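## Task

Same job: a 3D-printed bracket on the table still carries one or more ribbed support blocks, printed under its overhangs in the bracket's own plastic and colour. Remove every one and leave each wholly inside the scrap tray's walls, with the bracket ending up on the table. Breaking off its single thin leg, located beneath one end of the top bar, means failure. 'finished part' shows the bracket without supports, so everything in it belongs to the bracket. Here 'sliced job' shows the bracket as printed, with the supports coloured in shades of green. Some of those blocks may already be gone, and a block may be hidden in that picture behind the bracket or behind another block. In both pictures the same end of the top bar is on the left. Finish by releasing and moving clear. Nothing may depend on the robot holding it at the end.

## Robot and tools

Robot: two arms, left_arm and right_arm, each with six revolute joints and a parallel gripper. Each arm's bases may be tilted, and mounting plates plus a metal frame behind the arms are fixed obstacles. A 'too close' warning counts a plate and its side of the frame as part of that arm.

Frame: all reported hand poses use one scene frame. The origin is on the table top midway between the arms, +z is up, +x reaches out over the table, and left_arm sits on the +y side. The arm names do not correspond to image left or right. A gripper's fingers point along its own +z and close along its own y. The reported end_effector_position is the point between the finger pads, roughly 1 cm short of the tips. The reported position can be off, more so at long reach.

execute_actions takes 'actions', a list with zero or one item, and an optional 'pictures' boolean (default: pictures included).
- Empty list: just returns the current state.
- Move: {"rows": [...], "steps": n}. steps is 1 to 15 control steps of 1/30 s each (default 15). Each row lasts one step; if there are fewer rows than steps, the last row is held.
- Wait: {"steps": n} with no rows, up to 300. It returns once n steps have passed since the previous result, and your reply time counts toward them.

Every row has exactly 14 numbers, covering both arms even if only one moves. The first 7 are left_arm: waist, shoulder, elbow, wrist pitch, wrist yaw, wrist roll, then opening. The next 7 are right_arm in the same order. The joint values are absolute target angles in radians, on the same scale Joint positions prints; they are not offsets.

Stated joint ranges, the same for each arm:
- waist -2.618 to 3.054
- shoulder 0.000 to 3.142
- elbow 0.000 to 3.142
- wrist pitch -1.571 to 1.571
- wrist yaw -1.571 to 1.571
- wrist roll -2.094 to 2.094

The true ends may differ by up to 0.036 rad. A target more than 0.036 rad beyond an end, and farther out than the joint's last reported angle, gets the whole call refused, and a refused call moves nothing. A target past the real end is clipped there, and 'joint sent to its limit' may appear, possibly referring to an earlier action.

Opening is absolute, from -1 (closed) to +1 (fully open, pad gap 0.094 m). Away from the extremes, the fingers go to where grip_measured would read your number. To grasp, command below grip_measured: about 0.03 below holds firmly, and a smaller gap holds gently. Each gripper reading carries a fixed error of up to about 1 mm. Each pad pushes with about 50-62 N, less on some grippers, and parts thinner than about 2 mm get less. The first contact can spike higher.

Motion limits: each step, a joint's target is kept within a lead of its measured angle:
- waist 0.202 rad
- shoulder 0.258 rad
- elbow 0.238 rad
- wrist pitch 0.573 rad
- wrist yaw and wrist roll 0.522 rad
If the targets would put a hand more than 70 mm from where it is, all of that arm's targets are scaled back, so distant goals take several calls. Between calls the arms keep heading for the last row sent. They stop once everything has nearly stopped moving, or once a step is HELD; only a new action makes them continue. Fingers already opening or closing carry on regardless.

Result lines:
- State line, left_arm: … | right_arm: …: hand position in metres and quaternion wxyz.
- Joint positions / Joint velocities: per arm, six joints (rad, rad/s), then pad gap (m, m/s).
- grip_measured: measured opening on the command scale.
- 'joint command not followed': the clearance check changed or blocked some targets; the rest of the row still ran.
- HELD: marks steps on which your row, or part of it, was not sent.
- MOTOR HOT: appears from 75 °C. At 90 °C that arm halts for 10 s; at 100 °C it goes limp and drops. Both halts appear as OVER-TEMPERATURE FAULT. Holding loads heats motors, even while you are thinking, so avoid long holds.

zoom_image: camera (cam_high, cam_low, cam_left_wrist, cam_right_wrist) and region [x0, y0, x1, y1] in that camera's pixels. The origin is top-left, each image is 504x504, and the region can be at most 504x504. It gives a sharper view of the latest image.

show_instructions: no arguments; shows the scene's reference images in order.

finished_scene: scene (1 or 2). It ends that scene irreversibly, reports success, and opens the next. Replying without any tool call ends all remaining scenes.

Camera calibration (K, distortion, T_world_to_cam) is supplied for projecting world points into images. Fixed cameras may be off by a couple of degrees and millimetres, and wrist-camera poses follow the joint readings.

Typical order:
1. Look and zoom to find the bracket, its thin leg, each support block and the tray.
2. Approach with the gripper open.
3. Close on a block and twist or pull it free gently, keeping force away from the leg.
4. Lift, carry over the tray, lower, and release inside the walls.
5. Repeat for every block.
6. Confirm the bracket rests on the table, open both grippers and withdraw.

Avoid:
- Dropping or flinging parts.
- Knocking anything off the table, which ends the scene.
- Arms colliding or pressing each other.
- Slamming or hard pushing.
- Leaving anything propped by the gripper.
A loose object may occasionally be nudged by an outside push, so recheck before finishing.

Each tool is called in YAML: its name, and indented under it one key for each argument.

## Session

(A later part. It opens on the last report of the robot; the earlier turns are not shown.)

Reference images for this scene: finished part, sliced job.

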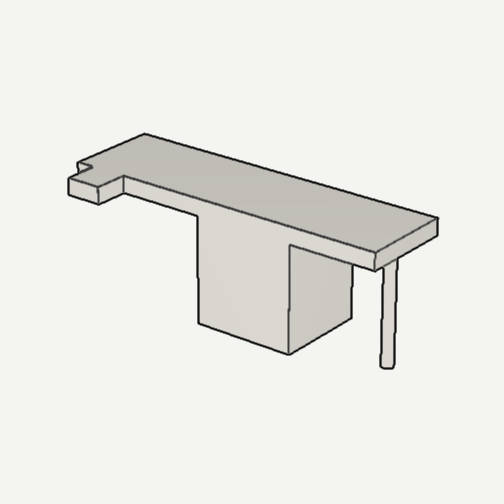

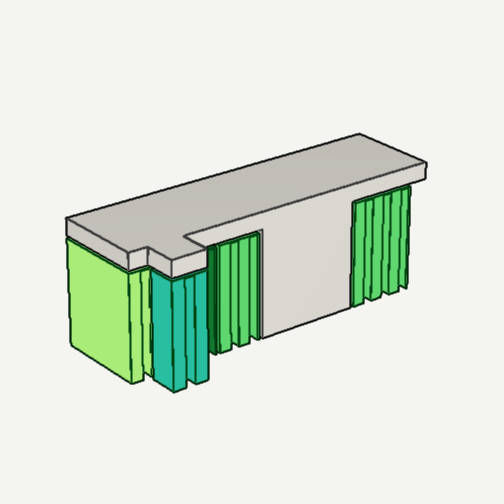

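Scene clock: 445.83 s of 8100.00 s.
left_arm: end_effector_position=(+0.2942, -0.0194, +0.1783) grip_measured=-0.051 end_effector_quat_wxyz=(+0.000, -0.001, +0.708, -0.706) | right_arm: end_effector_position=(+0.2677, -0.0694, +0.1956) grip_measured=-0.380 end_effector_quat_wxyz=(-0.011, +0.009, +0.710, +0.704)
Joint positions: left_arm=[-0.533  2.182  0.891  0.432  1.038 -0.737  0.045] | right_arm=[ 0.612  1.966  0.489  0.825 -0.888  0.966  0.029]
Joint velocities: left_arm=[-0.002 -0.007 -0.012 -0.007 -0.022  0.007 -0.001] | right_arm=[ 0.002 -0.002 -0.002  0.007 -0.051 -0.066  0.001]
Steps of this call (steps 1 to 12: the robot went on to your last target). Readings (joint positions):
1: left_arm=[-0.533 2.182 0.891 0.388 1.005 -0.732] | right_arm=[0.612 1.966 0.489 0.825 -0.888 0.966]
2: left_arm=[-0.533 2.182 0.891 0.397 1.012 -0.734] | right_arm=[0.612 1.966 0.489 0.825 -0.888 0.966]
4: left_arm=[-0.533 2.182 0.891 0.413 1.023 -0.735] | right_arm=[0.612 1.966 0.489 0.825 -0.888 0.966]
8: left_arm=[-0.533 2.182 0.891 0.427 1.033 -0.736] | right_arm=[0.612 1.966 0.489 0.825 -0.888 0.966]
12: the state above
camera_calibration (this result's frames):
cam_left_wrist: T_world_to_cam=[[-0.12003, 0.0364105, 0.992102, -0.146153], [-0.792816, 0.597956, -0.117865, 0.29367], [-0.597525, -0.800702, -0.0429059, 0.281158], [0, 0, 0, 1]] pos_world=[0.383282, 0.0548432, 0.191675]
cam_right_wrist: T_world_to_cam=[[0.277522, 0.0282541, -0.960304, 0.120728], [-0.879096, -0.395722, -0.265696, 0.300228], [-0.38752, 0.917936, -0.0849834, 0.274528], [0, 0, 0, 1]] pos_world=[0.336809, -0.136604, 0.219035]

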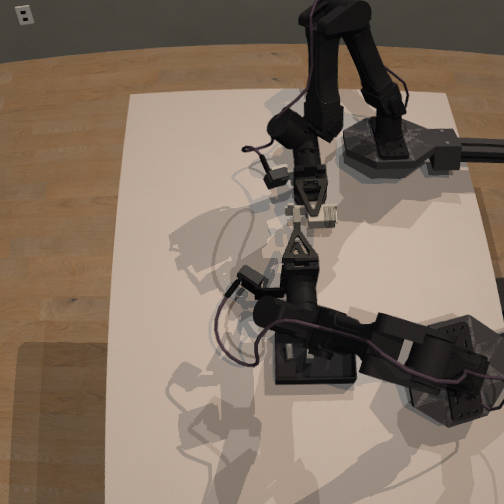

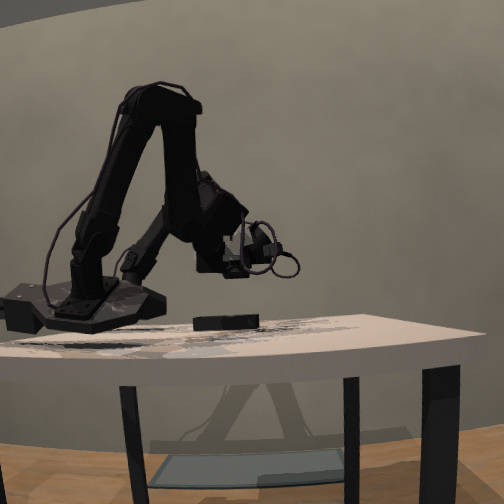

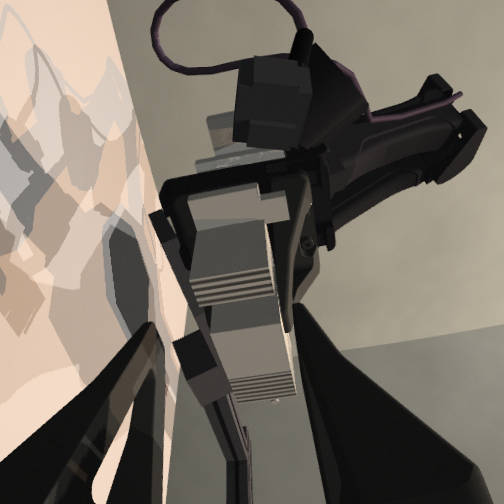

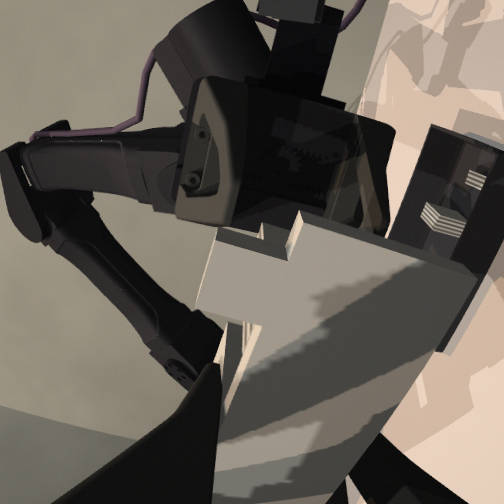

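execute_actions:
  actions:
    - {"rows":[[-0.55,2.2,0.91,0.467,1.037,-0.748,-0.05,0.607,1.95,0.474,0.82,-0.917,0.96,-0.42],[-0.557,2.209,0.922,0.483,1.031,-0.761,-0.05,0.607,1.95,0.474,0.82,-0.917,0.96,-0.42],[-0.565,2.217,0.927,0.499,1.025,-0.774,-0.05,0.607,1.95,0.474,0.82,-0.917,0.96,-0.42],[-0.573,2.225,0.931,0.515,1.018,-0.787,-0.05,0.607,1.95,0.474,0.82,-0.917,0.96,-0.42],[-0.581,2.233,0.935,0.531,1.012,-0.8,-0.05,0.607,1.95,0.474,0.82,-0.917,0.96,-0.42],[-0.589,2.241,0.939,0.547,1.005,-0.813,-0.05,0.607,1.95,0.474,0.82,-0.917,0.96,-0.42],[-0.597,2.248,0.943,0.563,0.999,-0.826,-0.05,0.607,1.95,0.474,0.82,-0.917,0.96,-0.42],[-0.605,2.256,0.947,0.578,0.993,-0.839,-0.05,0.607,1.95,0.474,0.82,-0.917,0.96,-0.42],[-0.613,2.263,0.951,0.593,0.987,-0.851,-0.05,0.607,1.95,0.474,0.82,-0.917,0.96,-0.42],[-0.621,2.27,0.955,0.606,0.981,-0.862,-0.05,0.607,1.95,0.474,0.82,-0.917,0.96,-0.42],[-0.628,2.277,0.958,0.606,0.981,-0.862,-0.05,0.607,1.95,0.474,0.82,-0.917,0.96,-0.42],[-0.634,2.282,0.961,0.606,0.981,-0.862,-0.05,0.607,1.95,0.474,0.82,-0.917,0.96,-0.42],[-0.634,2.282,0.961,0.606,0.981,-0.862,-0.1,0.607,1.95,0.474,0.82,-0.917,0.96,-0.42],[-0.634,2.282,0.961,0.606,0.981,-0.862,-0.15,0.607,1.95,0.474,0.82,-0.917,0.96,-0.42],[-0.634,2.282,0.961,0.606,0.981,-0.862,-0.2,0.607,1.95,0.474,0.82,-0.917,0.96,-0.42]],"steps":15}
  pictures: false

execute_actions:
  actions:
    - {"steps":12}

zoom_image:
  camera: "cam_high"
  region: [260,180,360,280]

Scene clock: 456.90 s of 8100.00 s.
left_arm: end_effector_position=(+0.2927, -0.0560, +0.1788) grip_measured=-0.176 end_effector_quat_wxyz=(-0.002, +0.003, +0.707, -0.708) | right_arm: end_effector_position=(+0.2677, -0.0694, +0.1956) grip_measured=-0.380 end_effector_quat_wxyz=(-0.011, +0.009, +0.710, +0.704)
Joint positions: left_arm=[-0.621  2.268  0.934  0.571  0.986 -0.849  0.039] | right_arm=[ 0.612  1.966  0.489  0.825 -0.888  0.966  0.029]
Joint velocities: left_arm=[-0.071  0.032 -0.007  0.081  0.007 -0.095 -0.047] | right_arm=[-0.002 -0.002 -0.012 -0.022 -0.007  0.037  0.   ]
Steps of this call (steps 1 to 30: the robot went on to your last target; steps 31 to 90: nothing new was sent; then 7.57 s passed at rest; steps 91 to 105: all 15 steps of this action). Readings (joint positions):
91: left_arm=[-0.533 2.182 0.891 0.436 1.039 -0.739] | right_arm=[0.612 1.966 0.489 0.825 -0.888 0.966]
92: left_arm=[-0.533 2.183 0.891 0.441 1.038 -0.743] | right_arm=[0.612 1.966 0.489 0.825 -0.888 0.966]
94: left_arm=[-0.538 2.193 0.897 0.459 1.031 -0.757] | right_arm=[0.612 1.966 0.489 0.825 -0.888 0.966]
98: left_arm=[-0.567 2.226 0.915 0.509 1.010 -0.796] | right_arm=[0.612 1.966 0.489 0.825 -0.888 0.966]
105: the state above

Scene clock: 457.30 s of 8100.00 s.
left_arm: end_effector_position=(+0.2949, -0.0567, +0.1803) grip_measured=-0.199 end_effector_quat_wxyz=(+0.002, +0.000, +0.706, -0.709) | right_arm: end_effector_position=(+0.2677, -0.0694, +0.1956) grip_measured=-0.380 end_effector_quat_wxyz=(-0.011, +0.009, +0.710, +0.704)
Joint positions: left_arm=[-0.623  2.269  0.934  0.589  0.979 -0.863  0.038] | right_arm=[ 0.612  1.966  0.489  0.825 -0.888  0.966  0.029]
Joint velocities: left_arm=[ 0.002  0.002  0.012  0.037  0.081  0.007 -0.   ] | right_arm=[ 0.012 -0.017 -0.002 -0.037  0.022 -0.007 -0.   ]
Steps of this call (steps 1 to 12: the robot went on to your last target). Readings (joint positions):
1: left_arm=[-0.623 2.269 0.934 0.574 0.985 -0.852] | right_arm=[0.612 1.966 0.489 0.825 -0.888 0.966]
2: left_arm=[-0.623 2.269 0.934 0.576 0.984 -0.854] | right_arm=[0.612 1.966 0.489 0.825 -0.888 0.966]
4: left_arm=[-0.623 2.269 0.934 0.582 0.981 -0.858] | right_arm=[0.612 1.966 0.489 0.825 -0.888 0.966]
8: left_arm=[-0.623 2.269 0.934 0.587 0.980 -0.862] | right_arm=[0.612 1.966 0.489 0.825 -0.888 0.966]
12: the state above
camera_calibration (this result's frames):
cam_left_wrist: T_world_to_cam=[[-0.124878, 0.0435123, 0.991218, -0.144687], [-0.792657, 0.596496, -0.126047, 0.31809], [-0.596742, -0.801436, -0.0399987, 0.251032], [0, 0, 0, 1]] pos_world=[0.383869, 0.0177422, 0.193552]
cam_right_wrist: T_world_to_cam=[[0.277522, 0.0282541, -0.960304, 0.120728], [-0.879096, -0.395722, -0.265696, 0.300228], [-0.38752, 0.917936, -0.0849834, 0.274528], [0, 0, 0, 1]] pos_world=[0.336809, -0.136604, 0.219035]

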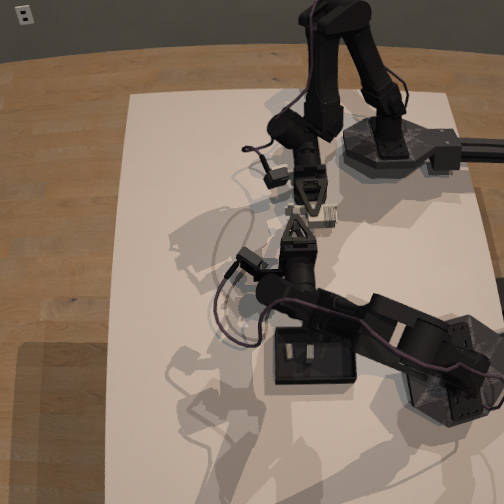

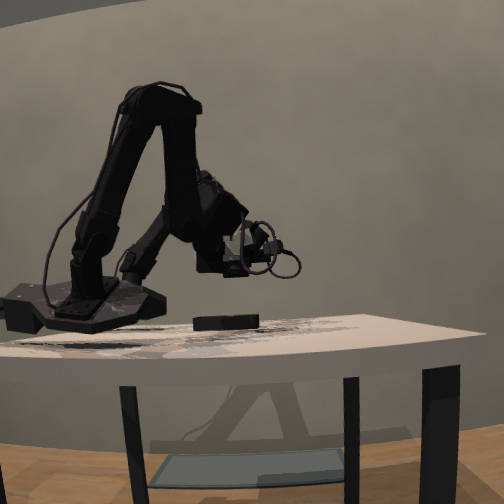

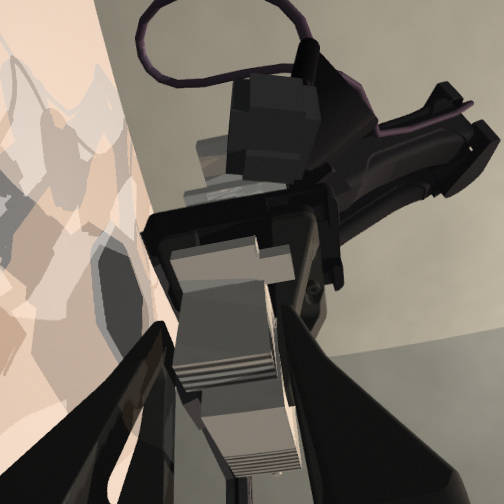

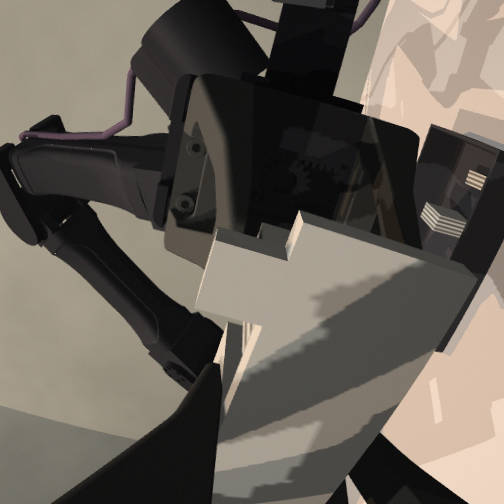

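Region (260, 180, 360, 280) of cam_high's 504x504 image, scaled by 5.040, with more detail than that image has.

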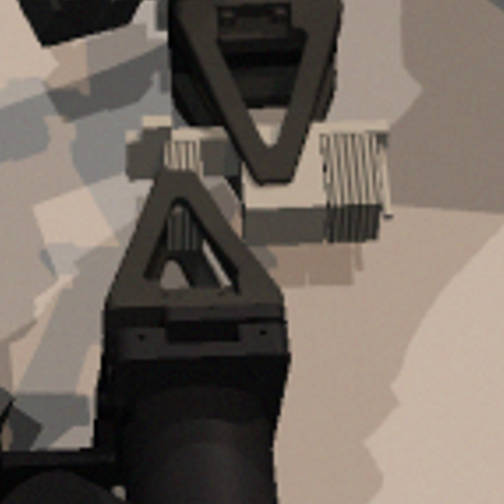

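execute_actions:
  actions:
    - {"rows":[[-0.634,2.282,0.961,0.6,0.977,-0.862,-0.24,0.607,1.95,0.474,0.845,-0.917,0.965,-0.42],[-0.634,2.282,0.961,0.6,0.977,-0.862,-0.28,0.607,1.95,0.474,0.848,-0.917,0.965,-0.42],[-0.634,2.282,0.961,0.6,0.977,-0.862,-0.31,0.607,1.95,0.474,0.848,-0.917,0.965,-0.42],[-0.634,2.282,0.961,0.6,0.977,-0.862,-0.34,0.607,1.95,0.474,0.848,-0.917,0.965,-0.42],[-0.634,2.282,0.961,0.6,0.977,-0.862,-0.36,0.607,1.95,0.474,0.848,-0.917,0.965,-0.42],[-0.634,2.282,0.961,0.6,0.977,-0.862,-0.38,0.607,1.95,0.474,0.848,-0.917,0.965,-0.42],[-0.634,2.282,0.961,0.6,0.977,-0.862,-0.4,0.607,1.95,0.474,0.848,-0.917,0.965,-0.42],[-0.634,2.282,0.961,0.6,0.977,-0.862,-0.42,0.607,1.95,0.474,0.848,-0.917,0.965,-0.42],[-0.634,2.282,0.961,0.6,0.977,-0.862,-0.44,0.607,1.95,0.474,0.848,-0.917,0.965,-0.43],[-0.63,2.28,0.96,0.606,0.99,-0.862,-0.47,0.607,1.95,0.474,0.848,-0.917,0.968,-0.44]],"steps":12}
  pictures: false

execute_actions:
  actions:
    - {"rows":[[-0.63,2.28,0.96,0.615,0.998,-0.867,-0.47,0.607,1.95,0.474,0.857,-0.923,0.973,-0.44],[-0.63,2.28,0.96,0.624,1.004,-0.872,-0.47,0.607,1.95,0.474,0.866,-0.929,0.978,-0.44],[-0.63,2.28,0.96,0.633,1.01,-0.877,-0.47,0.607,1.95,0.474,0.875,-0.935,0.983,-0.44],[-0.63,2.28,0.96,0.642,1.016,-0.882,-0.47,0.607,1.95,0.474,0.884,-0.941,0.988,-0.44],[-0.63,2.28,0.96,0.651,1.022,-0.887,-0.47,0.607,1.95,0.474,0.893,-0.947,0.993,-0.44],[-0.63,2.28,0.96,0.66,1.028,-0.892,-0.47,0.607,1.95,0.474,0.902,-0.953,0.998,-0.44],[-0.63,2.28,0.96,0.669,1.034,-0.897,-0.47,0.607,1.95,0.474,0.911,-0.959,1.003,-0.44],[-0.63,2.28,0.96,0.678,1.04,-0.902,-0.47,0.607,1.95,0.474,0.92,-0.965,1.008,-0.44],[-0.63,2.28,0.96,0.687,1.046,-0.907,-0.47,0.607,1.95,0.474,0.929,-0.971,1.013,-0.44]],"steps":15}

Scene clock: 471.07 s of 8100.00 s.
left_arm: end_effector_position=(+0.2955, -0.0567, +0.1802) grip_measured=-0.403 end_effector_quat_wxyz=(+0.002, -0.002, +0.706, -0.708) | right_arm: end_effector_position=(+0.2681, -0.0694, +0.1961) grip_measured=-0.380 end_effector_quat_wxyz=(-0.009, +0.008, +0.709, +0.705)
Joint positions: left_arm=[-0.623  2.269  0.934  0.591  0.976 -0.868  0.028] | right_arm=[ 0.612  1.966  0.489  0.829 -0.888  0.966  0.029]
Joint velocities: left_arm=[ 0.012 -0.017  0.012  0.022  0.037 -0.066  0.001] | right_arm=[-0.017 -0.002 -0.007 -0.022 -0.037 -0.022 -0.001]
Steps of this call (steps 1 to 30: the robot went on to your last target; steps 31 to 90: nothing new was sent; then 10.37 s passed at rest; steps 91 to 102: all 12 steps of this action). Readings (joint positions):
91: left_arm=[-0.623 2.269 0.934 0.590 0.978 -0.864] | right_arm=[0.612 1.966 0.489 0.825 -0.888 0.966]
92: left_arm=[-0.623 2.269 0.934 0.590 0.977 -0.864] | right_arm=[0.612 1.966 0.489 0.826 -0.888 0.966]
94: left_arm=[-0.623 2.269 0.934 0.590 0.976 -0.864] | right_arm=[0.612 1.966 0.489 0.828 -0.888 0.966]
98: left_arm=[-0.623 2.269 0.934 0.590 0.976 -0.867] | right_arm=[0.612 1.966 0.489 0.829 -0.888 0.966]
102: the state above

Scene clock: 471.57 s of 8100.00 s.
left_arm: end_effector_position=(+0.2975, -0.0563, +0.1925) grip_measured=-0.404 end_effector_quat_wxyz=(+0.006, +0.006, +0.688, -0.725) | right_arm: end_effector_position=(+0.2698, -0.0698, +0.2092) grip_measured=-0.380 end_effector_quat_wxyz=(-0.007, +0.002, +0.691, +0.723)
Joint positions: left_arm=[-0.623  2.269  0.934  0.656  1.011 -0.906  0.028] | right_arm=[ 0.611  1.966  0.489  0.894 -0.923  1.006  0.029]
Joint velocities: left_arm=[-0.002 -0.012  0.002  0.139  0.022 -0.095 -0.001] | right_arm=[-0.017 -0.002 -0.012  0.139 -0.168  0.007  0.   ]
Steps of this call (steps 1 to 15: all 15 steps of this action). Readings (joint positions):
1: left_arm=[-0.623 2.269 0.934 0.592 0.977 -0.869] | right_arm=[0.612 1.966 0.489 0.830 -0.888 0.967]
2: left_arm=[-0.623 2.269 0.934 0.594 0.978 -0.870] | right_arm=[0.612 1.966 0.489 0.831 -0.889 0.968]
4: left_arm=[-0.623 2.269 0.934 0.601 0.981 -0.875] | right_arm=[0.612 1.966 0.489 0.838 -0.892 0.973]
8: left_arm=[-0.623 2.269 0.934 0.620 0.988 -0.890] | right_arm=[0.612 1.966 0.489 0.856 -0.899 0.987]
15: the state above
camera_calibration (this result's frames):
cam_left_wrist: T_world_to_cam=[[-0.138026, 0.0913199, 0.98621, -0.148935], [-0.789774, 0.590724, -0.165233, 0.32785], [-0.597667, -0.801689, -0.0094131, 0.247722], [0, 0, 0, 1]] pos_world=[0.386426, 0.0185283, 0.203385]
cam_right_wrist: T_world_to_cam=[[0.291021, 0.081763, -0.953217, 0.13186], [-0.873579, -0.383533, -0.299605, 0.312035], [-0.390086, 0.919901, -0.0401896, 0.268341], [0, 0, 0, 1]] pos_world=[0.33889, -0.137952, 0.229963]

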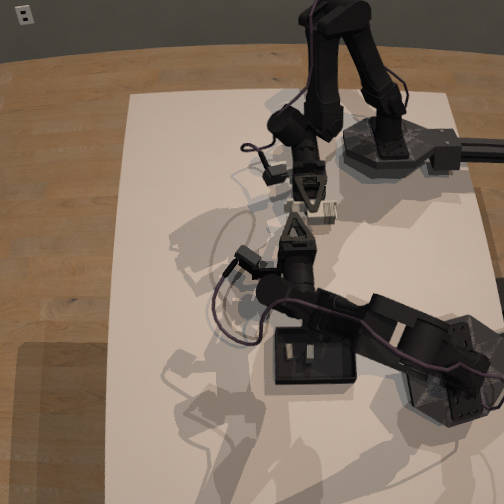

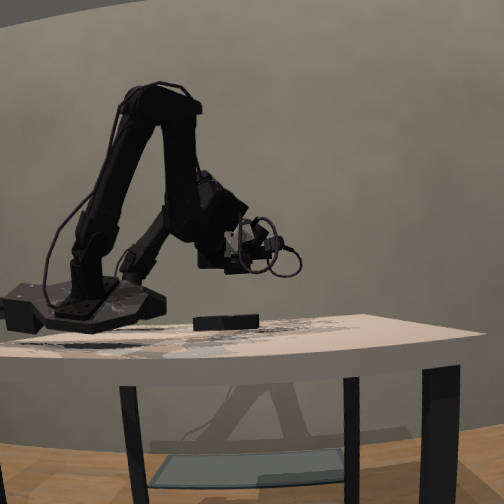

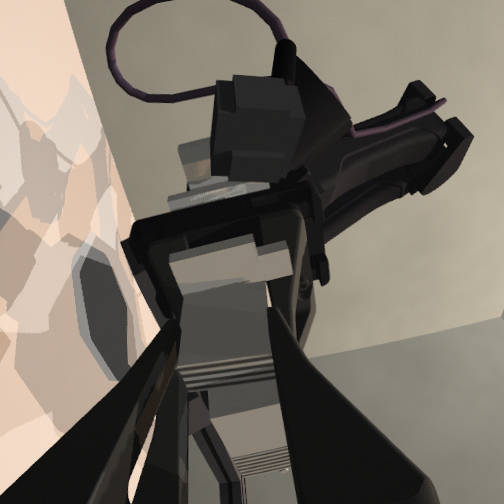

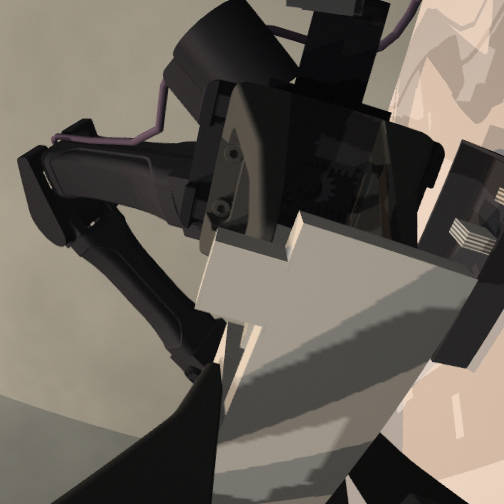

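execute_actions:
  actions:
    - {"rows":[[-0.612,2.27,0.95,0.68,1.046,-0.907,-0.445,0.607,1.95,0.474,0.929,-0.97,1.013,-0.42],[-0.602,2.26,0.95,0.67,1.046,-0.907,-0.445,0.607,1.95,0.474,0.929,-0.97,1.013,-0.42],[-0.59,2.245,0.95,0.655,1.046,-0.9,-0.445,0.607,1.95,0.474,0.92,-0.96,1.01,-0.42],[-0.575,2.23,0.95,0.635,1.046,-0.89,-0.445,0.607,1.95,0.474,0.91,-0.95,1.005,-0.42],[-0.56,2.215,0.95,0.61,1.04,-0.88,-0.445,0.607,1.95,0.474,0.9,-0.94,1.0,-0.42],[-0.545,2.2,0.95,0.58,1.03,-0.87,-0.445,0.607,1.95,0.474,0.89,-0.932,0.995,-0.42],[-0.53,2.185,0.955,0.545,1.015,-0.86,-0.445,0.607,1.95,0.474,0.88,-0.925,0.99,-0.42],[-0.518,2.17,0.965,0.51,0.995,-0.85,-0.445,0.607,1.95,0.474,0.87,-0.918,0.985,-0.42],[-0.51,2.155,0.975,0.47,0.97,-0.84,-0.445,0.607,1.95,0.474,0.86,-0.912,0.98,-0.42],[-0.505,2.14,0.985,0.425,0.94,-0.83,-0.445,0.607,1.95,0.474,0.85,-0.906,0.974,-0.42],[-0.505,2.125,0.997,0.38,0.9,-0.82,-0.445,0.607,1.95,0.474,0.84,-0.9,0.968,-0.42],[-0.505,2.11,1.01,0.33,0.855,-0.81,-0.445,0.607,1.95,0.474,0.83,-0.895,0.962,-0.42],[-0.508,2.095,1.022,0.275,0.805,-0.8,-0.445,0.607,1.95,0.474,0.82,-0.891,0.957,-0.42],[-0.513,2.08,1.035,0.22,0.755,-0.79,-0.445,0.607,1.95,0.474,0.813,-0.889,0.953,-0.42],[-0.52,2.065,1.047,0.16,0.7,-0.78,-0.445,0.607,1.95,0.474,0.811,-0.889,0.951,-0.42]],"steps":15}
  pictures: false

execute_actions:
  actions:
    - {"rows":[[-0.53,2.05,1.06,0.095,0.64,-0.765,-0.445,0.607,1.95,0.474,0.811,-0.889,0.951,-0.42],[-0.542,2.035,1.072,0.03,0.575,-0.75,-0.445,0.607,1.95,0.474,0.811,-0.889,0.951,-0.42],[-0.554,2.02,1.084,-0.04,0.505,-0.735,-0.445,0.607,1.95,0.474,0.811,-0.889,0.951,-0.42],[-0.566,2.006,1.095,-0.11,0.435,-0.72,-0.445,0.607,1.95,0.474,0.811,-0.889,0.951,-0.42],[-0.578,1.993,1.105,-0.18,0.365,-0.705,-0.445,0.607,1.95,0.474,0.811,-0.889,0.951,-0.42],[-0.59,1.982,1.115,-0.25,0.295,-0.69,-0.445,0.607,1.95,0.474,0.811,-0.889,0.951,-0.42],[-0.602,1.972,1.124,-0.32,0.225,-0.675,-0.445,0.607,1.95,0.474,0.811,-0.889,0.951,-0.42],[-0.614,1.963,1.132,-0.39,0.155,-0.66,-0.445,0.607,1.95,0.474,0.811,-0.889,0.951,-0.42],[-0.626,1.956,1.14,-0.46,0.085,-0.645,-0.445,0.607,1.95,0.474,0.811,-0.889,0.951,-0.42],[-0.638,1.95,1.146,-0.53,0.015,-0.63,-0.445,0.607,1.95,0.474,0.811,-0.889,0.951,-0.42],[-0.65,1.946,1.151,-0.595,-0.055,-0.615,-0.445,0.607,1.95,0.474,0.811,-0.889,0.951,-0.42],[-0.662,1.943,1.155,-0.655,-0.12,-0.6,-0.445,0.607,1.95,0.474,0.811,-0.889,0.951,-0.42],[-0.673,1.942,1.158,-0.71,-0.18,-0.59,-0.445,0.607,1.95,0.474,0.811,-0.889,0.951,-0.42],[-0.683,1.942,1.159,-0.76,-0.235,-0.58,-0.445,0.607,1.95,0.474,0.811,-0.889,0.951,-0.42],[-0.693,1.942,1.159,-0.805,-0.28,-0.57,-0.445,0.607,1.95,0.474,0.811,-0.889,0.951,-0.42]],"steps":15}
  pictures: false

execute_actions:
  actions:
    - {"rows":[[-0.701,1.942,1.159,-0.845,-0.315,-0.56,-0.445,0.607,1.95,0.474,0.811,-0.889,0.951,-0.42],[-0.707,1.942,1.159,-0.875,-0.345,-0.55,-0.445,0.607,1.95,0.474,0.811,-0.889,0.951,-0.42],[-0.711,1.942,1.159,-0.9,-0.365,-0.543,-0.445,0.607,1.95,0.474,0.811,-0.889,0.951,-0.42],[-0.714,1.942,1.159,-0.912,-0.375,-0.543,-0.445,0.607,1.95,0.474,0.811,-0.889,0.951,-0.42]],"steps":13}

Scene clock: 497.87 s of 8100.00 s.
left_arm: end_effector_position=(+0.3628, +0.0029, +0.1976) grip_measured=-0.404 end_effector_quat_wxyz=(+0.065, -0.083, +0.734, -0.671) | right_arm: end_effector_position=(+0.2695, -0.0700, +0.2012) grip_measured=-0.380 end_effector_quat_wxyz=(-0.008, +0.007, +0.702, +0.712)
Joint positions: left_arm=[-0.498  2.116  1.002  0.366  0.853 -0.837  0.028] | right_arm=[ 0.609  1.966  0.489  0.855 -0.903  0.983  0.029]
Joint velocities: left_arm=[-0.081 -0.462  0.383 -1.282 -1.077  0.183 -0.   ] | right_arm=[ 0.002 -0.002 -0.002 -0.227  0.066 -0.125  0.   ]
Steps of this call (steps 1 to 30: the robot went on to your last target; steps 31 to 90: nothing new was sent; then 22.80 s passed at rest; steps 91 to 105: all 15 steps of this action). Readings (joint positions):
91: left_arm=[-0.622 2.269 0.934 0.674 1.024 -0.909] | right_arm=[0.609 1.966 0.489 0.912 -0.940 1.012]
92: left_arm=[-0.619 2.269 0.934 0.674 1.026 -0.909] | right_arm=[0.609 1.966 0.489 0.912 -0.940 1.012]
94: left_arm=[-0.609 2.267 0.934 0.669 1.028 -0.909] | right_arm=[0.609 1.966 0.489 0.912 -0.940 1.012]
98: left_arm=[-0.555 2.230 0.934 0.604 1.020 -0.894] | right_arm=[0.609 1.966 0.489 0.906 -0.934 1.009]
105: the state above

Scene clock: 498.37 s of 8100.00 s.
left_arm: end_effector_position=(+0.3084, +0.0767, +0.1209) grip_measured=-0.403 end_effector_quat_wxyz=(+0.052, -0.095, +0.966, -0.234) | right_arm: end_effector_position=(+0.2685, -0.0700, +0.1956) grip_measured=-0.380 end_effector_quat_wxyz=(-0.010, +0.010, +0.710, +0.704)
Joint positions: left_arm=[-0.661  1.965  1.133 -0.537 -0.026 -0.637  0.028] | right_arm=[ 0.609  1.966  0.489  0.827 -0.889  0.967  0.029]
Joint velocities: left_arm=[-0.291 -0.002  0.002 -1.722 -1.751  0.388  0.   ] | right_arm=[-0.017  0.017 -0.012  0.007  0.007 -0.022  0.001]
Steps of this call (steps 1 to 15: all 15 steps of this action). Readings (joint positions):
1: left_arm=[-0.500 2.099 1.015 0.319 0.812 -0.827] | right_arm=[0.609 1.966 0.489 0.848 -0.900 0.979]
2: left_arm=[-0.504 2.083 1.029 0.269 0.767 -0.816] | right_arm=[0.609 1.966 0.489 0.843 -0.898 0.977]
4: left_arm=[-0.519 2.052 1.055 0.160 0.661 -0.792] | right_arm=[0.609 1.966 0.489 0.837 -0.894 0.973]
8: left_arm=[-0.571 2.000 1.098 -0.086 0.420 -0.737] | right_arm=[0.609 1.966 0.489 0.830 -0.891 0.969]
15: the state above

Scene clock: 498.80 s of 8100.00 s.
left_arm: end_effector_position=(+0.2561, +0.1522, +0.1008) grip_measured=-0.403 end_effector_quat_wxyz=(+0.002, -0.006, +1.000, -0.012) | right_arm: end_effector_position=(+0.2685, -0.0700, +0.1954) grip_measured=-0.380 end_effector_quat_wxyz=(-0.010, +0.010, +0.710, +0.704)
Joint positions: left_arm=[-0.698  1.965  1.133 -0.885 -0.345 -0.557  0.028] | right_arm=[ 0.609  1.966  0.489  0.826 -0.889  0.966  0.029]
Joint velocities: left_arm=[-0.002 -0.017 -0.017 -0.066 -0.066  0.007 -0.001] | right_arm=[-0.017 -0.002  0.007 -0.037 -0.007 -0.037 -0.001]
Steps of this call (steps 1 to 13: all 13 steps of this action). Readings (joint positions):
1: left_arm=[-0.670 1.965 1.133 -0.595 -0.081 -0.624] | right_arm=[0.609 1.966 0.489 0.827 -0.889 0.967]
2: left_arm=[-0.679 1.965 1.133 -0.650 -0.131 -0.612] | right_arm=[0.609 1.966 0.489 0.826 -0.889 0.967]
4: left_arm=[-0.691 1.965 1.133 -0.743 -0.213 -0.591] | right_arm=[0.609 1.966 0.489 0.826 -0.889 0.966]
8: left_arm=[-0.698 1.965 1.133 -0.844 -0.303 -0.568] | right_arm=[0.609 1.966 0.489 0.826 -0.889 0.966]
13: the state above
camera_calibration (this result's frames):
cam_left_wrist: T_world_to_cam=[[-0.109745, -0.992015, 0.0621527, 0.167597], [-0.795647, 0.125155, 0.59269, 0.152771], [-0.595736, 0.015593, -0.803029, 0.34437], [0, 0, 0, 1]] pos_world=[0.345098, 0.141768, 0.175577]
cam_right_wrist: T_world_to_cam=[[0.277198, 0.0279355, -0.960407, 0.120461], [-0.880166, -0.39348, -0.265484, 0.301101], [-0.385318, 0.918908, -0.0844841, 0.274707], [0, 0, 0, 1]] pos_world=[0.337477, -0.137319, 0.218837]

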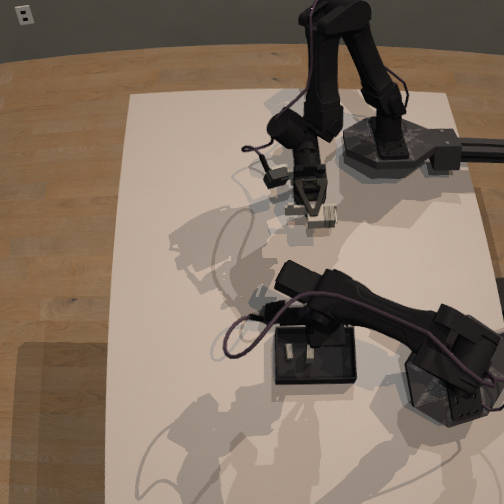

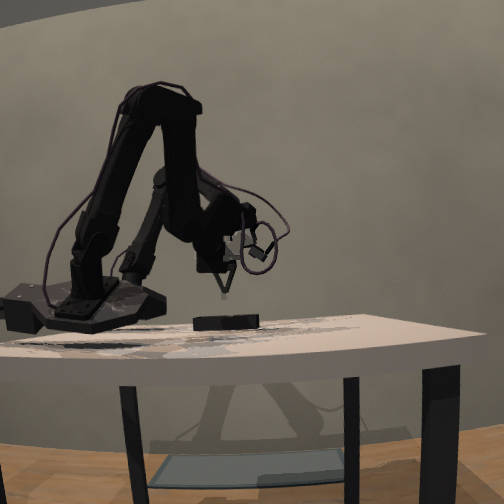

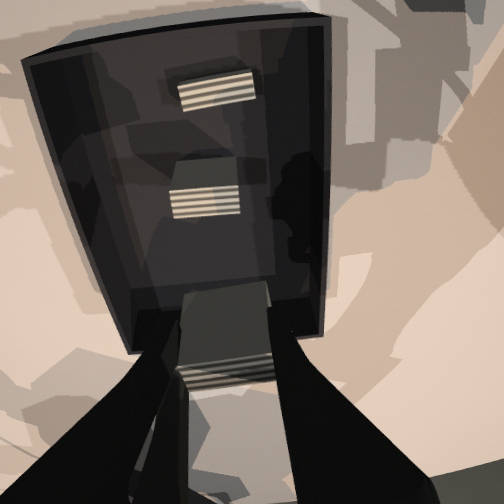

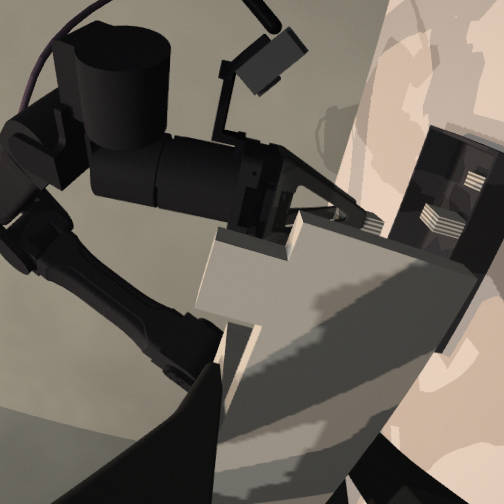

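execute_actions:
  actions:
    - {"rows":[[-0.694,1.98,1.116,-0.865,-0.377,-0.54,-0.445,0.607,1.95,0.474,0.815,-0.895,0.955,-0.42],[-0.689,1.991,1.107,-0.838,-0.379,-0.532,-0.445,0.607,1.95,0.474,0.815,-0.895,0.955,-0.42],[-0.683,2.0,1.097,-0.81,-0.381,-0.524,-0.445,0.607,1.95,0.474,0.815,-0.895,0.955,-0.42],[-0.677,2.01,1.087,-0.783,-0.383,-0.516,-0.445,0.607,1.95,0.474,0.815,-0.895,0.955,-0.42],[-0.671,2.02,1.077,-0.756,-0.385,-0.508,-0.445,0.607,1.95,0.474,0.815,-0.895,0.955,-0.42],[-0.665,2.03,1.067,-0.73,-0.385,-0.5,-0.445,0.607,1.95,0.474,0.815,-0.895,0.955,-0.42],[-0.659,2.04,1.057,-0.705,-0.385,-0.492,-0.445,0.607,1.95,0.474,0.815,-0.895,0.955,-0.42],[-0.653,2.049,1.047,-0.682,-0.385,-0.484,-0.445,0.607,1.95,0.474,0.815,-0.895,0.955,-0.42],[-0.647,2.058,1.038,-0.661,-0.385,-0.477,-0.445,0.607,1.95,0.474,0.815,-0.895,0.955,-0.42],[-0.642,2.066,1.03,-0.642,-0.385,-0.47,-0.445,0.607,1.95,0.474,0.815,-0.895,0.955,-0.42],[-0.637,2.073,1.022,-0.626,-0.385,-0.464,-0.445,0.607,1.95,0.474,0.815,-0.895,0.955,-0.42],[-0.633,2.079,1.015,-0.613,-0.385,-0.46,-0.445,0.607,1.95,0.474,0.815,-0.895,0.955,-0.42],[-0.629,2.085,1.009,-0.605,-0.385,-0.457,-0.445,0.607,1.95,0.474,0.815,-0.895,0.955,-0.42],[-0.626,2.09,1.004,-0.6,-0.385,-0.457,-0.445,0.607,1.95,0.474,0.815,-0.895,0.955,-0.42],[-0.623,2.094,1.0,-0.6,-0.385,-0.457,-0.445,0.607,1.95,0.474,0.815,-0.895,0.955,-0.42]],"steps":15}
  pictures: false

execute_actions:
  actions:
    - {"rows":[[-0.621,2.098,0.996,-0.6,-0.385,-0.457,-0.445,0.607,1.95,0.474,0.815,-0.895,0.955,-0.42],[-0.619,2.101,0.993,-0.6,-0.385,-0.457,-0.445,0.607,1.95,0.474,0.815,-0.895,0.955,-0.42],[-0.617,2.104,0.991,-0.6,-0.385,-0.457,-0.445,0.607,1.95,0.474,0.815,-0.895,0.955,-0.42],[-0.616,2.107,0.989,-0.6,-0.385,-0.457,-0.445,0.607,1.95,0.474,0.815,-0.895,0.955,-0.42]],"steps":12}

Scene clock: 513.20 s of 8100.00 s.
left_arm: end_effector_position=(+0.2515, +0.1576, +0.0404) grip_measured=-0.403 end_effector_quat_wxyz=(-0.005, +0.003, +1.000, +0.003) | right_arm: end_effector_position=(+0.2685, -0.0700, +0.1954) grip_measured=-0.380 end_effector_quat_wxyz=(-0.010, +0.010, +0.710, +0.704)
Joint positions: left_arm=[-0.632  2.077  1.022 -0.666 -0.373 -0.479  0.028] | right_arm=[ 0.609  1.966  0.489  0.826 -0.889  0.966  0.029]
Joint velocities: left_arm=[ 0.081  0.144 -0.154  0.3    0.007  0.066  0.   ] | right_arm=[-0.017  0.002  0.002 -0.081  0.037 -0.022 -0.   ]
Steps of this call (steps 1 to 30: the robot went on to your last target; steps 31 to 90: nothing new was sent; then 10.90 s passed at rest; steps 91 to 105: all 15 steps of this action). Readings (joint positions):
91: left_arm=[-0.698 1.965 1.133 -0.898 -0.364 -0.550] | right_arm=[0.609 1.966 0.489 0.826 -0.889 0.966]
92: left_arm=[-0.698 1.966 1.132 -0.893 -0.364 -0.549] | right_arm=[0.609 1.966 0.489 0.826 -0.889 0.966]
94: left_arm=[-0.695 1.972 1.123 -0.864 -0.367 -0.542] | right_arm=[0.609 1.966 0.489 0.826 -0.889 0.966]
98: left_arm=[-0.672 2.011 1.086 -0.783 -0.371 -0.519] | right_arm=[0.609 1.966 0.489 0.826 -0.889 0.966]
105: the state above

Scene clock: 513.60 s of 8100.00 s.
left_arm: end_effector_position=(+0.2525, +0.1573, +0.0320) grip_measured=-0.403 end_effector_quat_wxyz=(-0.002, +0.003, +1.000, +0.001) | right_arm: end_effector_position=(+0.2685, -0.0700, +0.1954) grip_measured=-0.380 end_effector_quat_wxyz=(-0.010, +0.010, +0.710, +0.704)
Joint positions: left_arm=[-0.621  2.093  1.006 -0.622 -0.374 -0.466  0.028] | right_arm=[ 0.609  1.966  0.489  0.826 -0.889  0.966  0.029]
Joint velocities: left_arm=[-0.012  0.002 -0.002 -0.007 -0.051 -0.022  0.   ] | right_arm=[ 0.002  0.002 -0.002  0.037 -0.051  0.081 -0.   ]
Steps of this call (steps 1 to 12: all 12 steps of this action). Readings (joint positions):
1: left_arm=[-0.629 2.082 1.017 -0.657 -0.373 -0.476] | right_arm=[0.609 1.966 0.489 0.826 -0.889 0.966]
2: left_arm=[-0.626 2.085 1.013 -0.650 -0.373 -0.474] | right_arm=[0.609 1.966 0.489 0.826 -0.889 0.966]
4: left_arm=[-0.623 2.089 1.009 -0.639 -0.374 -0.471] | right_arm=[0.609 1.966 0.489 0.826 -0.889 0.966]
8: left_arm=[-0.621 2.093 1.006 -0.628 -0.374 -0.467] | right_arm=[0.609 1.966 0.489 0.826 -0.889 0.966]
12: the state above
camera_calibration (this result's frames):
cam_left_wrist: T_world_to_cam=[[-0.126707, -0.991227, 0.0376154, 0.181442], [-0.788757, 0.123675, 0.602135, 0.188186], [-0.601504, 0.046625, -0.797508, 0.283357], [0, 0, 0, 1]] pos_world=[0.341863, 0.143364, 0.105841]
cam_right_wrist: T_world_to_cam=[[0.277198, 0.0279355, -0.960407, 0.120461], [-0.880166, -0.39348, -0.265484, 0.301101], [-0.385318, 0.918908, -0.0844841, 0.274707], [0, 0, 0, 1]] pos_world=[0.337477, -0.137319, 0.218837]

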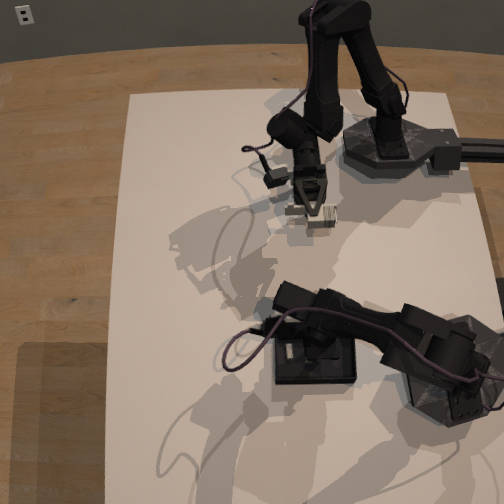

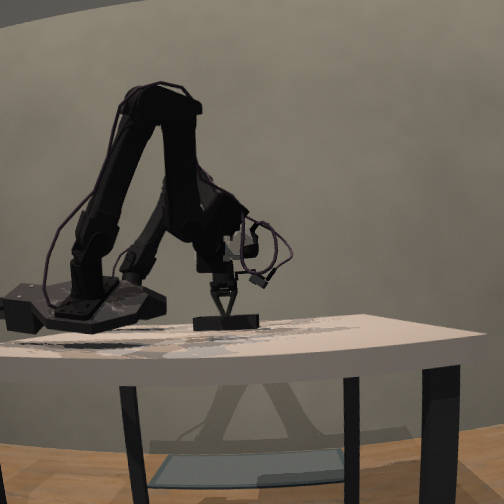

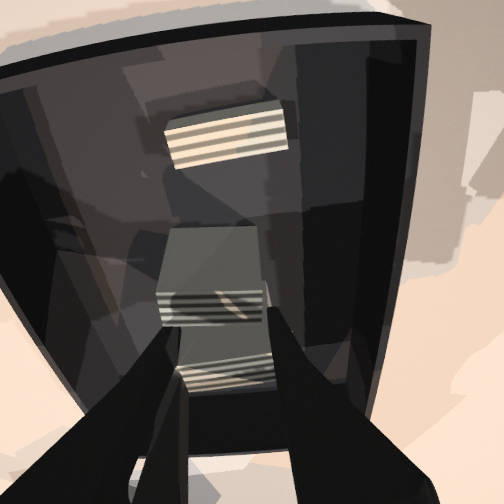

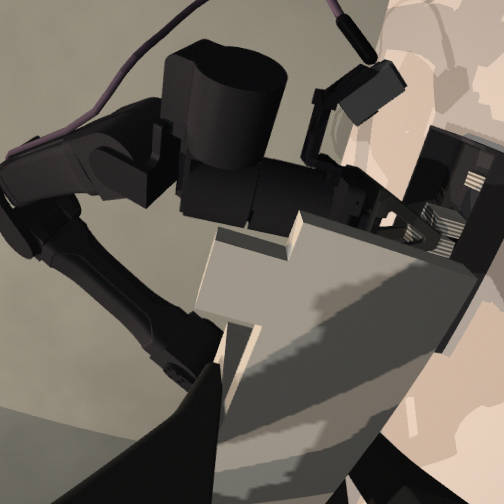

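execute_actions:
  actions:
    - {"rows":[[-0.616,2.113,0.989,-0.63,-0.385,-0.457,-0.445,0.607,1.95,0.474,0.815,-0.895,0.955,-0.42],[-0.616,2.12,0.989,-0.635,-0.385,-0.457,-0.445,0.607,1.95,0.474,0.815,-0.895,0.955,-0.42],[-0.616,2.124,0.989,-0.635,-0.385,-0.457,-0.445,0.607,1.95,0.474,0.815,-0.895,0.955,-0.42],[-0.616,2.124,0.989,-0.635,-0.385,-0.457,-0.445,0.607,1.95,0.474,0.815,-0.895,0.955,-0.42],[-0.616,2.12,0.989,-0.635,-0.385,-0.457,-0.445,0.607,1.95,0.474,0.815,-0.895,0.955,-0.42]],"steps":10}
  pictures: false

Scene clock: 518.90 s of 8100.00 s.
left_arm: end_effector_position=(+0.2496, +0.1573, +0.0283) grip_measured=-0.403 end_effector_quat_wxyz=(-0.008, +0.006, +1.000, +0.005) | right_arm: end_effector_position=(+0.2685, -0.0700, +0.1954) grip_measured=-0.380 end_effector_quat_wxyz=(-0.010, +0.010, +0.710, +0.704)
Joint positions: left_arm=[-0.621  2.107  1.006 -0.623 -0.375 -0.465  0.028] | right_arm=[ 0.609  1.966  0.489  0.826 -0.889  0.966  0.029]
Joint velocities: left_arm=[-0.012 -0.002  0.002 -0.007 -0.007  0.037 -0.001] | right_arm=[ 0.012  0.017 -0.002 -0.022 -0.037 -0.037 -0.001]
Steps of this call (steps 1 to 15: the robot went on to your last target; steps 16 to 90: nothing new was sent; then 1.97 s passed at rest; steps 91 to 100: all 10 steps of this action). Readings (joint positions):
91: left_arm=[-0.621 2.093 1.006 -0.618 -0.374 -0.465] | right_arm=[0.609 1.966 0.489 0.826 -0.889 0.966]
92: left_arm=[-0.621 2.094 1.006 -0.619 -0.374 -0.465] | right_arm=[0.609 1.966 0.489 0.826 -0.889 0.966]
94: left_arm=[-0.621 2.099 1.006 -0.619 -0.375 -0.465] | right_arm=[0.609 1.966 0.489 0.826 -0.889 0.966]
98: left_arm=[-0.621 2.107 1.006 -0.623 -0.375 -0.465] | right_arm=[0.609 1.966 0.489 0.826 -0.889 0.966]
100: the state above

execute_actions:
  actions:
    - {"rows":[[-0.62,2.11,1.0,-0.635,-0.385,-0.46,-0.4,0.607,1.95,0.474,0.815,-0.895,0.955,-0.42],[-0.62,2.105,1.01,-0.635,-0.385,-0.46,-0.38,0.607,1.95,0.474,0.815,-0.895,0.955,-0.42],[-0.62,2.1,1.015,-0.635,-0.385,-0.46,-0.35,0.607,1.95,0.474,0.815,-0.895,0.955,-0.42],[-0.625,2.095,1.02,-0.645,-0.385,-0.46,-0.31,0.607,1.95,0.474,0.815,-0.895,0.955,-0.42],[-0.63,2.09,1.025,-0.665,-0.385,-0.46,-0.28,0.607,1.95,0.474,0.815,-0.895,0.955,-0.42],[-0.637,2.08,1.035,-0.69,-0.385,-0.47,-0.26,0.607,1.95,0.474,0.815,-0.895,0.955,-0.42],[-0.644,2.068,1.045,-0.72,-0.385,-0.48,-0.26,0.607,1.95,0.474,0.815,-0.895,0.955,-0.42],[-0.652,2.054,1.057,-0.75,-0.385,-0.49,-0.26,0.607,1.95,0.474,0.815,-0.895,0.955,-0.42],[-0.66,2.038,1.069,-0.78,-0.385,-0.5,-0.26,0.607,1.95,0.474,0.815,-0.895,0.955,-0.42],[-0.667,2.02,1.08,-0.805,-0.385,-0.51,-0.26,0.607,1.95,0.474,0.815,-0.895,0.955,-0.42],[-0.672,2.0,1.09,-0.82,-0.38,-0.52,-0.26,0.607,1.95,0.474,0.815,-0.895,0.955,-0.42],[-0.672,1.978,1.095,-0.825,-0.36,-0.53,-0.26,0.607,1.95,0.474,0.815,-0.895,0.955,-0.42],[-0.668,1.955,1.095,-0.815,-0.33,-0.54,-0.23,0.607,1.95,0.474,0.815,-0.895,0.955,-0.42],[-0.66,1.935,1.085,-0.79,-0.29,-0.55,-0.2,0.607,1.95,0.474,0.815,-0.895,0.955,-0.42],[-0.65,1.915,1.07,-0.755,-0.245,-0.56,-0.17,0.607,1.95,0.474,0.815,-0.895,0.955,-0.42]],"steps":15}
  pictures: false

execute_actions:
  actions:
    - {"rows":[[-0.64,1.9,1.055,-0.71,-0.195,-0.57,-0.14,0.607,1.95,0.474,0.815,-0.895,0.955,-0.42],[-0.63,1.89,1.04,-0.655,-0.14,-0.58,-0.11,0.607,1.95,0.474,0.815,-0.895,0.955,-0.42],[-0.62,1.885,1.02,-0.595,-0.085,-0.59,-0.08,0.607,1.95,0.474,0.815,-0.895,0.955,-0.42],[-0.61,1.885,1.0,-0.535,-0.03,-0.6,-0.05,0.607,1.95,0.474,0.815,-0.895,0.955,-0.42],[-0.6,1.885,0.98,-0.47,0.025,-0.612,-0.05,0.607,1.95,0.474,0.815,-0.895,0.955,-0.42],[-0.59,1.89,0.96,-0.405,0.08,-0.624,-0.05,0.607,1.95,0.474,0.815,-0.895,0.955,-0.42],[-0.582,1.895,0.94,-0.34,0.135,-0.636,-0.05,0.607,1.95,0.474,0.815,-0.895,0.955,-0.42],[-0.576,1.9,0.92,-0.275,0.19,-0.648,-0.05,0.607,1.95,0.474,0.815,-0.895,0.955,-0.42],[-0.572,1.908,0.9,-0.21,0.245,-0.66,-0.05,0.607,1.95,0.474,0.815,-0.895,0.955,-0.42],[-0.57,1.916,0.88,-0.145,0.3,-0.672,-0.05,0.607,1.95,0.474,0.815,-0.895,0.955,-0.42],[-0.57,1.925,0.86,-0.08,0.355,-0.684,-0.05,0.607,1.95,0.474,0.815,-0.895,0.955,-0.42],[-0.57,1.935,0.84,-0.015,0.41,-0.696,-0.05,0.607,1.95,0.474,0.815,-0.895,0.955,-0.42],[-0.57,1.945,0.82,0.05,0.465,-0.708,-0.05,0.607,1.95,0.474,0.815,-0.895,0.955,-0.42],[-0.57,1.955,0.8,0.115,0.52,-0.72,-0.05,0.607,1.95,0.474,0.815,-0.895,0.955,-0.42],[-0.57,1.965,0.78,0.18,0.575,-0.732,-0.05,0.607,1.95,0.474,0.815,-0.895,0.955,-0.42]],"steps":15}
  pictures: false

execute_actions:
  actions:
    - {"rows":[[-0.57,1.976,0.76,0.245,0.63,-0.744,-0.05,0.607,1.95,0.474,0.815,-0.895,0.955,-0.42],[-0.572,1.987,0.74,0.31,0.685,-0.756,-0.05,0.607,1.95,0.474,0.815,-0.895,0.955,-0.42],[-0.576,1.998,0.72,0.375,0.74,-0.768,-0.05,0.607,1.95,0.474,0.815,-0.895,0.955,-0.42],[-0.58,2.009,0.7,0.44,0.79,-0.78,-0.05,0.607,1.95,0.474,0.815,-0.895,0.955,-0.42],[-0.585,2.02,0.68,0.5,0.835,-0.792,-0.05,0.607,1.95,0.474,0.815,-0.895,0.955,-0.42],[-0.59,2.031,0.66,0.555,0.875,-0.804,-0.05,0.607,1.95,0.474,0.815,-0.895,0.955,-0.42],[-0.595,2.042,0.642,0.605,0.91,-0.815,-0.05,0.607,1.95,0.474,0.815,-0.895,0.955,-0.42],[-0.6,2.053,0.625,0.65,0.94,-0.825,-0.05,0.607,1.95,0.474,0.815,-0.895,0.955,-0.42],[-0.605,2.063,0.61,0.69,0.965,-0.833,-0.05,0.607,1.95,0.474,0.815,-0.895,0.955,-0.42],[-0.61,2.072,0.597,0.72,0.985,-0.839,-0.05,0.607,1.95,0.474,0.815,-0.895,0.955,-0.42],[-0.615,2.08,0.586,0.74,1.0,-0.842,-0.05,0.607,1.95,0.474,0.815,-0.895,0.955,-0.42],[-0.619,2.087,0.577,0.749,1.007,-0.842,-0.05,0.607,1.95,0.474,0.815,-0.895,0.955,-0.42],[-0.622,2.092,0.571,0.749,1.007,-0.842,-0.05,0.607,1.95,0.474,0.815,-0.895,0.955,-0.42],[-0.624,2.095,0.568,0.749,1.007,-0.842,-0.05,0.607,1.95,0.474,0.815,-0.895,0.955,-0.42]],"steps":15}
  pictures: false

execute_actions:
  actions:
    - {"steps":16}

zoom_image:
  camera: "cam_high"
  region: [280,180,380,280]

Scene clock: 561.40 s of 8100.00 s.
left_arm: end_effector_position=(+0.2569, +0.1558, +0.0776) grip_measured=-0.185 end_effector_quat_wxyz=(+0.006, -0.012, +1.000, -0.024) | right_arm: end_effector_position=(+0.2685, -0.0700, +0.1954) grip_measured=-0.380 end_effector_quat_wxyz=(-0.010, +0.010, +0.710, +0.704)
Joint positions: left_arm=[-0.653  1.976  1.06  -0.764 -0.334 -0.515  0.038] | right_arm=[ 0.609  1.966  0.489  0.826 -0.889  0.966  0.029]
Joint velocities: left_arm=[-0.007 -0.784  0.002  0.125  0.652 -0.242  0.027] | right_arm=[-0.017  0.007 -0.012  0.022 -0.022  0.022  0.001]
Steps of this call (steps 1 to 15: the robot went on to your last target; steps 16 to 90: nothing new was sent; then 39.00 s passed at rest; steps 91 to 105: all 15 steps of this action). Readings (joint positions):
91: left_arm=[-0.621 2.107 1.006 -0.624 -0.375 -0.465] | right_arm=[0.609 1.966 0.489 0.826 -0.889 0.966]
92: left_arm=[-0.621 2.107 1.006 -0.624 -0.375 -0.465] | right_arm=[0.609 1.966 0.489 0.826 -0.889 0.966]
94: left_arm=[-0.621 2.107 1.006 -0.624 -0.375 -0.465] | right_arm=[0.609 1.966 0.489 0.826 -0.889 0.966]
98: left_arm=[-0.622 2.103 1.011 -0.666 -0.375 -0.468] | right_arm=[0.609 1.966 0.489 0.826 -0.889 0.966]
105: the state above

Scene clock: 561.90 s of 8100.00 s.
left_arm: end_effector_position=(+0.2825, +0.0480, +0.1051) grip_measured=-0.051 end_effector_quat_wxyz=(+0.028, -0.126, +0.901, -0.415) | right_arm: end_effector_position=(+0.2685, -0.0700, +0.1954) grip_measured=-0.380 end_effector_quat_wxyz=(-0.010, +0.010, +0.710, +0.704)
Joint positions: left_arm=[-0.569  1.933  0.829 -0.096  0.335 -0.681  0.045] | right_arm=[ 0.609  1.966  0.489  0.826 -0.889  0.966  0.029]
Joint velocities: left_arm=[-0.007  0.31  -0.569  1.78   1.487 -0.374 -0.001] | right_arm=[ 0.017  0.007  0.012 -0.007  0.081  0.007  0.001]
Steps of this call (steps 1 to 15: all 15 steps of this action). Readings (joint positions):
1: left_arm=[-0.651 1.951 1.060 -0.760 -0.310 -0.525] | right_arm=[0.609 1.966 0.489 0.826 -0.889 0.966]
2: left_arm=[-0.648 1.929 1.060 -0.748 -0.280 -0.534] | right_arm=[0.609 1.966 0.489 0.826 -0.889 0.966]
4: left_arm=[-0.636 1.901 1.050 -0.689 -0.206 -0.553] | right_arm=[0.609 1.966 0.489 0.826 -0.889 0.966]
8: left_arm=[-0.594 1.891 0.978 -0.497 -0.025 -0.596] | right_arm=[0.609 1.966 0.489 0.826 -0.889 0.966]
15: the state above

Scene clock: 562.40 s of 8100.00 s.
left_arm: end_effector_position=(+0.2250, -0.0160, +0.1645) grip_measured=-0.051 end_effector_quat_wxyz=(-0.010, -0.021, +0.730, -0.684) | right_arm: end_effector_position=(+0.2685, -0.0700, +0.1954) grip_measured=-0.380 end_effector_quat_wxyz=(-0.010, +0.010, +0.710, +0.704)
Joint positions: left_arm=[-0.608  2.077  0.588  0.653  0.934 -0.829  0.045] | right_arm=[ 0.609  1.966  0.489  0.826 -0.889  0.966  0.029]
Joint velocities: left_arm=[-0.1    0.125 -0.129  0.462  0.403 -0.125 -0.   ] | right_arm=[ 0.002  0.012 -0.012  0.022 -0.037 -0.007 -0.   ]
Steps of this call (steps 1 to 15: all 15 steps of this action). Readings (joint positions):
1: left_arm=[-0.569 1.944 0.810 -0.033 0.389 -0.693] | right_arm=[0.609 1.966 0.489 0.826 -0.889 0.966]
2: left_arm=[-0.569 1.955 0.790 0.031 0.443 -0.705] | right_arm=[0.609 1.966 0.489 0.826 -0.889 0.966]
4: left_arm=[-0.569 1.977 0.750 0.158 0.550 -0.730] | right_arm=[0.609 1.966 0.489 0.826 -0.889 0.966]
8: left_arm=[-0.572 2.020 0.673 0.400 0.741 -0.778] | right_arm=[0.609 1.966 0.489 0.826 -0.889 0.966]
15: the state above

Scene clock: 562.93 s of 8100.00 s.
left_arm: end_effector_position=(+0.2240, -0.0172, +0.1784) grip_measured=-0.051 end_effector_quat_wxyz=(-0.000, +0.000, +0.707, -0.707) | right_arm: end_effector_position=(+0.2685, -0.0700, +0.1954) grip_measured=-0.380 end_effector_quat_wxyz=(-0.010, +0.010, +0.710, +0.704)
Joint positions: left_arm=[-0.611  2.082  0.582  0.731  0.988 -0.844  0.045] | right_arm=[ 0.609  1.966  0.489  0.826 -0.889  0.966  0.029]
Joint velocities: left_arm=[-0.002 -0.002 -0.007 -0.007  0.051  0.095  0.   ] | right_arm=[-0.022 -0.007 -0.002  0.022 -0.007 -0.007 -0.001]
Steps of this call (steps 1 to 16: the robot went on to your last target). Readings (joint positions):
1: left_arm=[-0.610 2.080 0.584 0.666 0.946 -0.832] | right_arm=[0.609 1.966 0.489 0.826 -0.889 0.966]
2: left_arm=[-0.611 2.082 0.583 0.677 0.955 -0.835] | right_arm=[0.609 1.966 0.489 0.826 -0.889 0.966]
4: left_arm=[-0.611 2.082 0.582 0.696 0.967 -0.838] | right_arm=[0.609 1.966 0.489 0.826 -0.889 0.966]
8: left_arm=[-0.611 2.082 0.582 0.720 0.980 -0.842] | right_arm=[0.609 1.966 0.489 0.826 -0.889 0.966]
16: the state above
camera_calibration (this result's frames):
cam_left_wrist: T_world_to_cam=[[-0.120852, 0.0394932, 0.991885, -0.154445], [-0.791195, 0.59962, -0.120275, 0.236718], [-0.599504, -0.79931, -0.0412186, 0.241111], [0, 0, 0, 1]] pos_world=[0.313172, 0.0568813, 0.191601]
cam_right_wrist: T_world_to_cam=[[0.277198, 0.0279355, -0.960407, 0.120461], [-0.880166, -0.39348, -0.265484, 0.301101], [-0.385318, 0.918908, -0.0844841, 0.274707], [0, 0, 0, 1]] pos_world=[0.337477, -0.137319, 0.218837]

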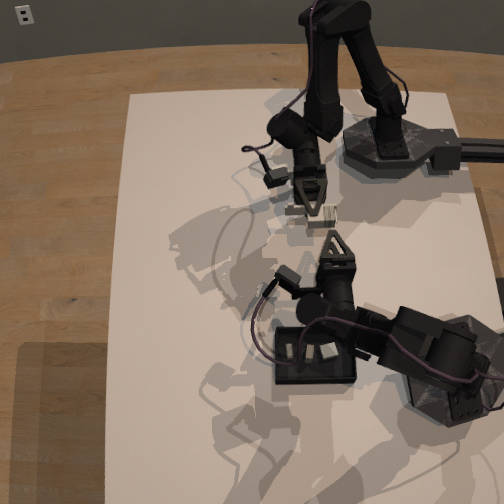

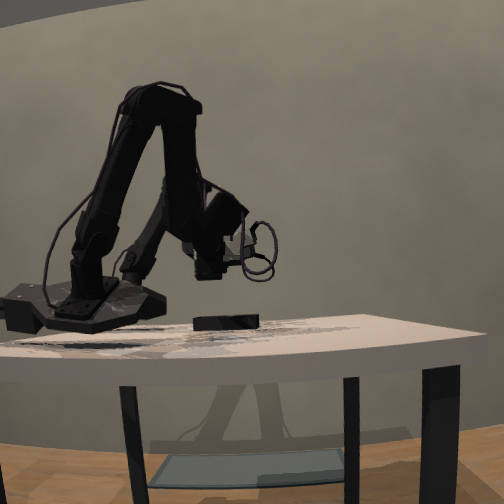

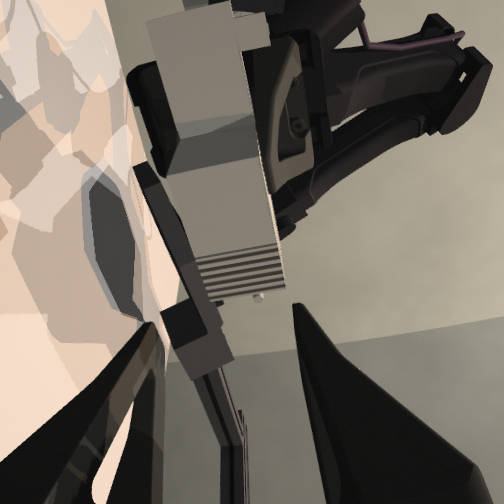

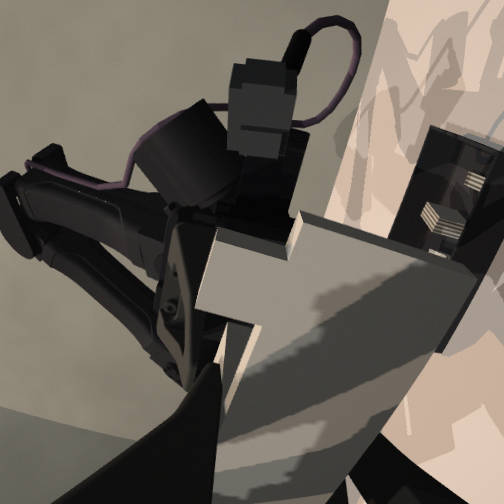

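Region (280, 180, 380, 280) of cam_high's 504x504 image, scaled by 5.040, with more detail than that image has.

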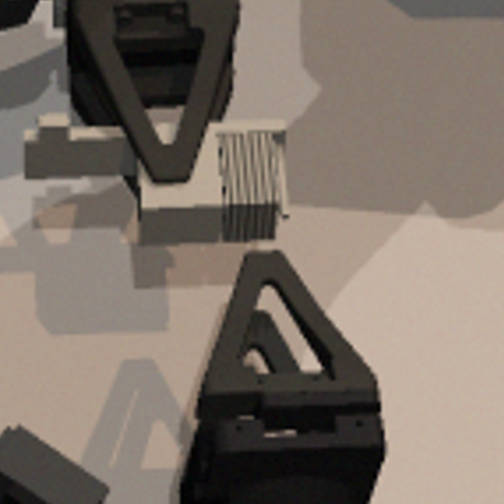

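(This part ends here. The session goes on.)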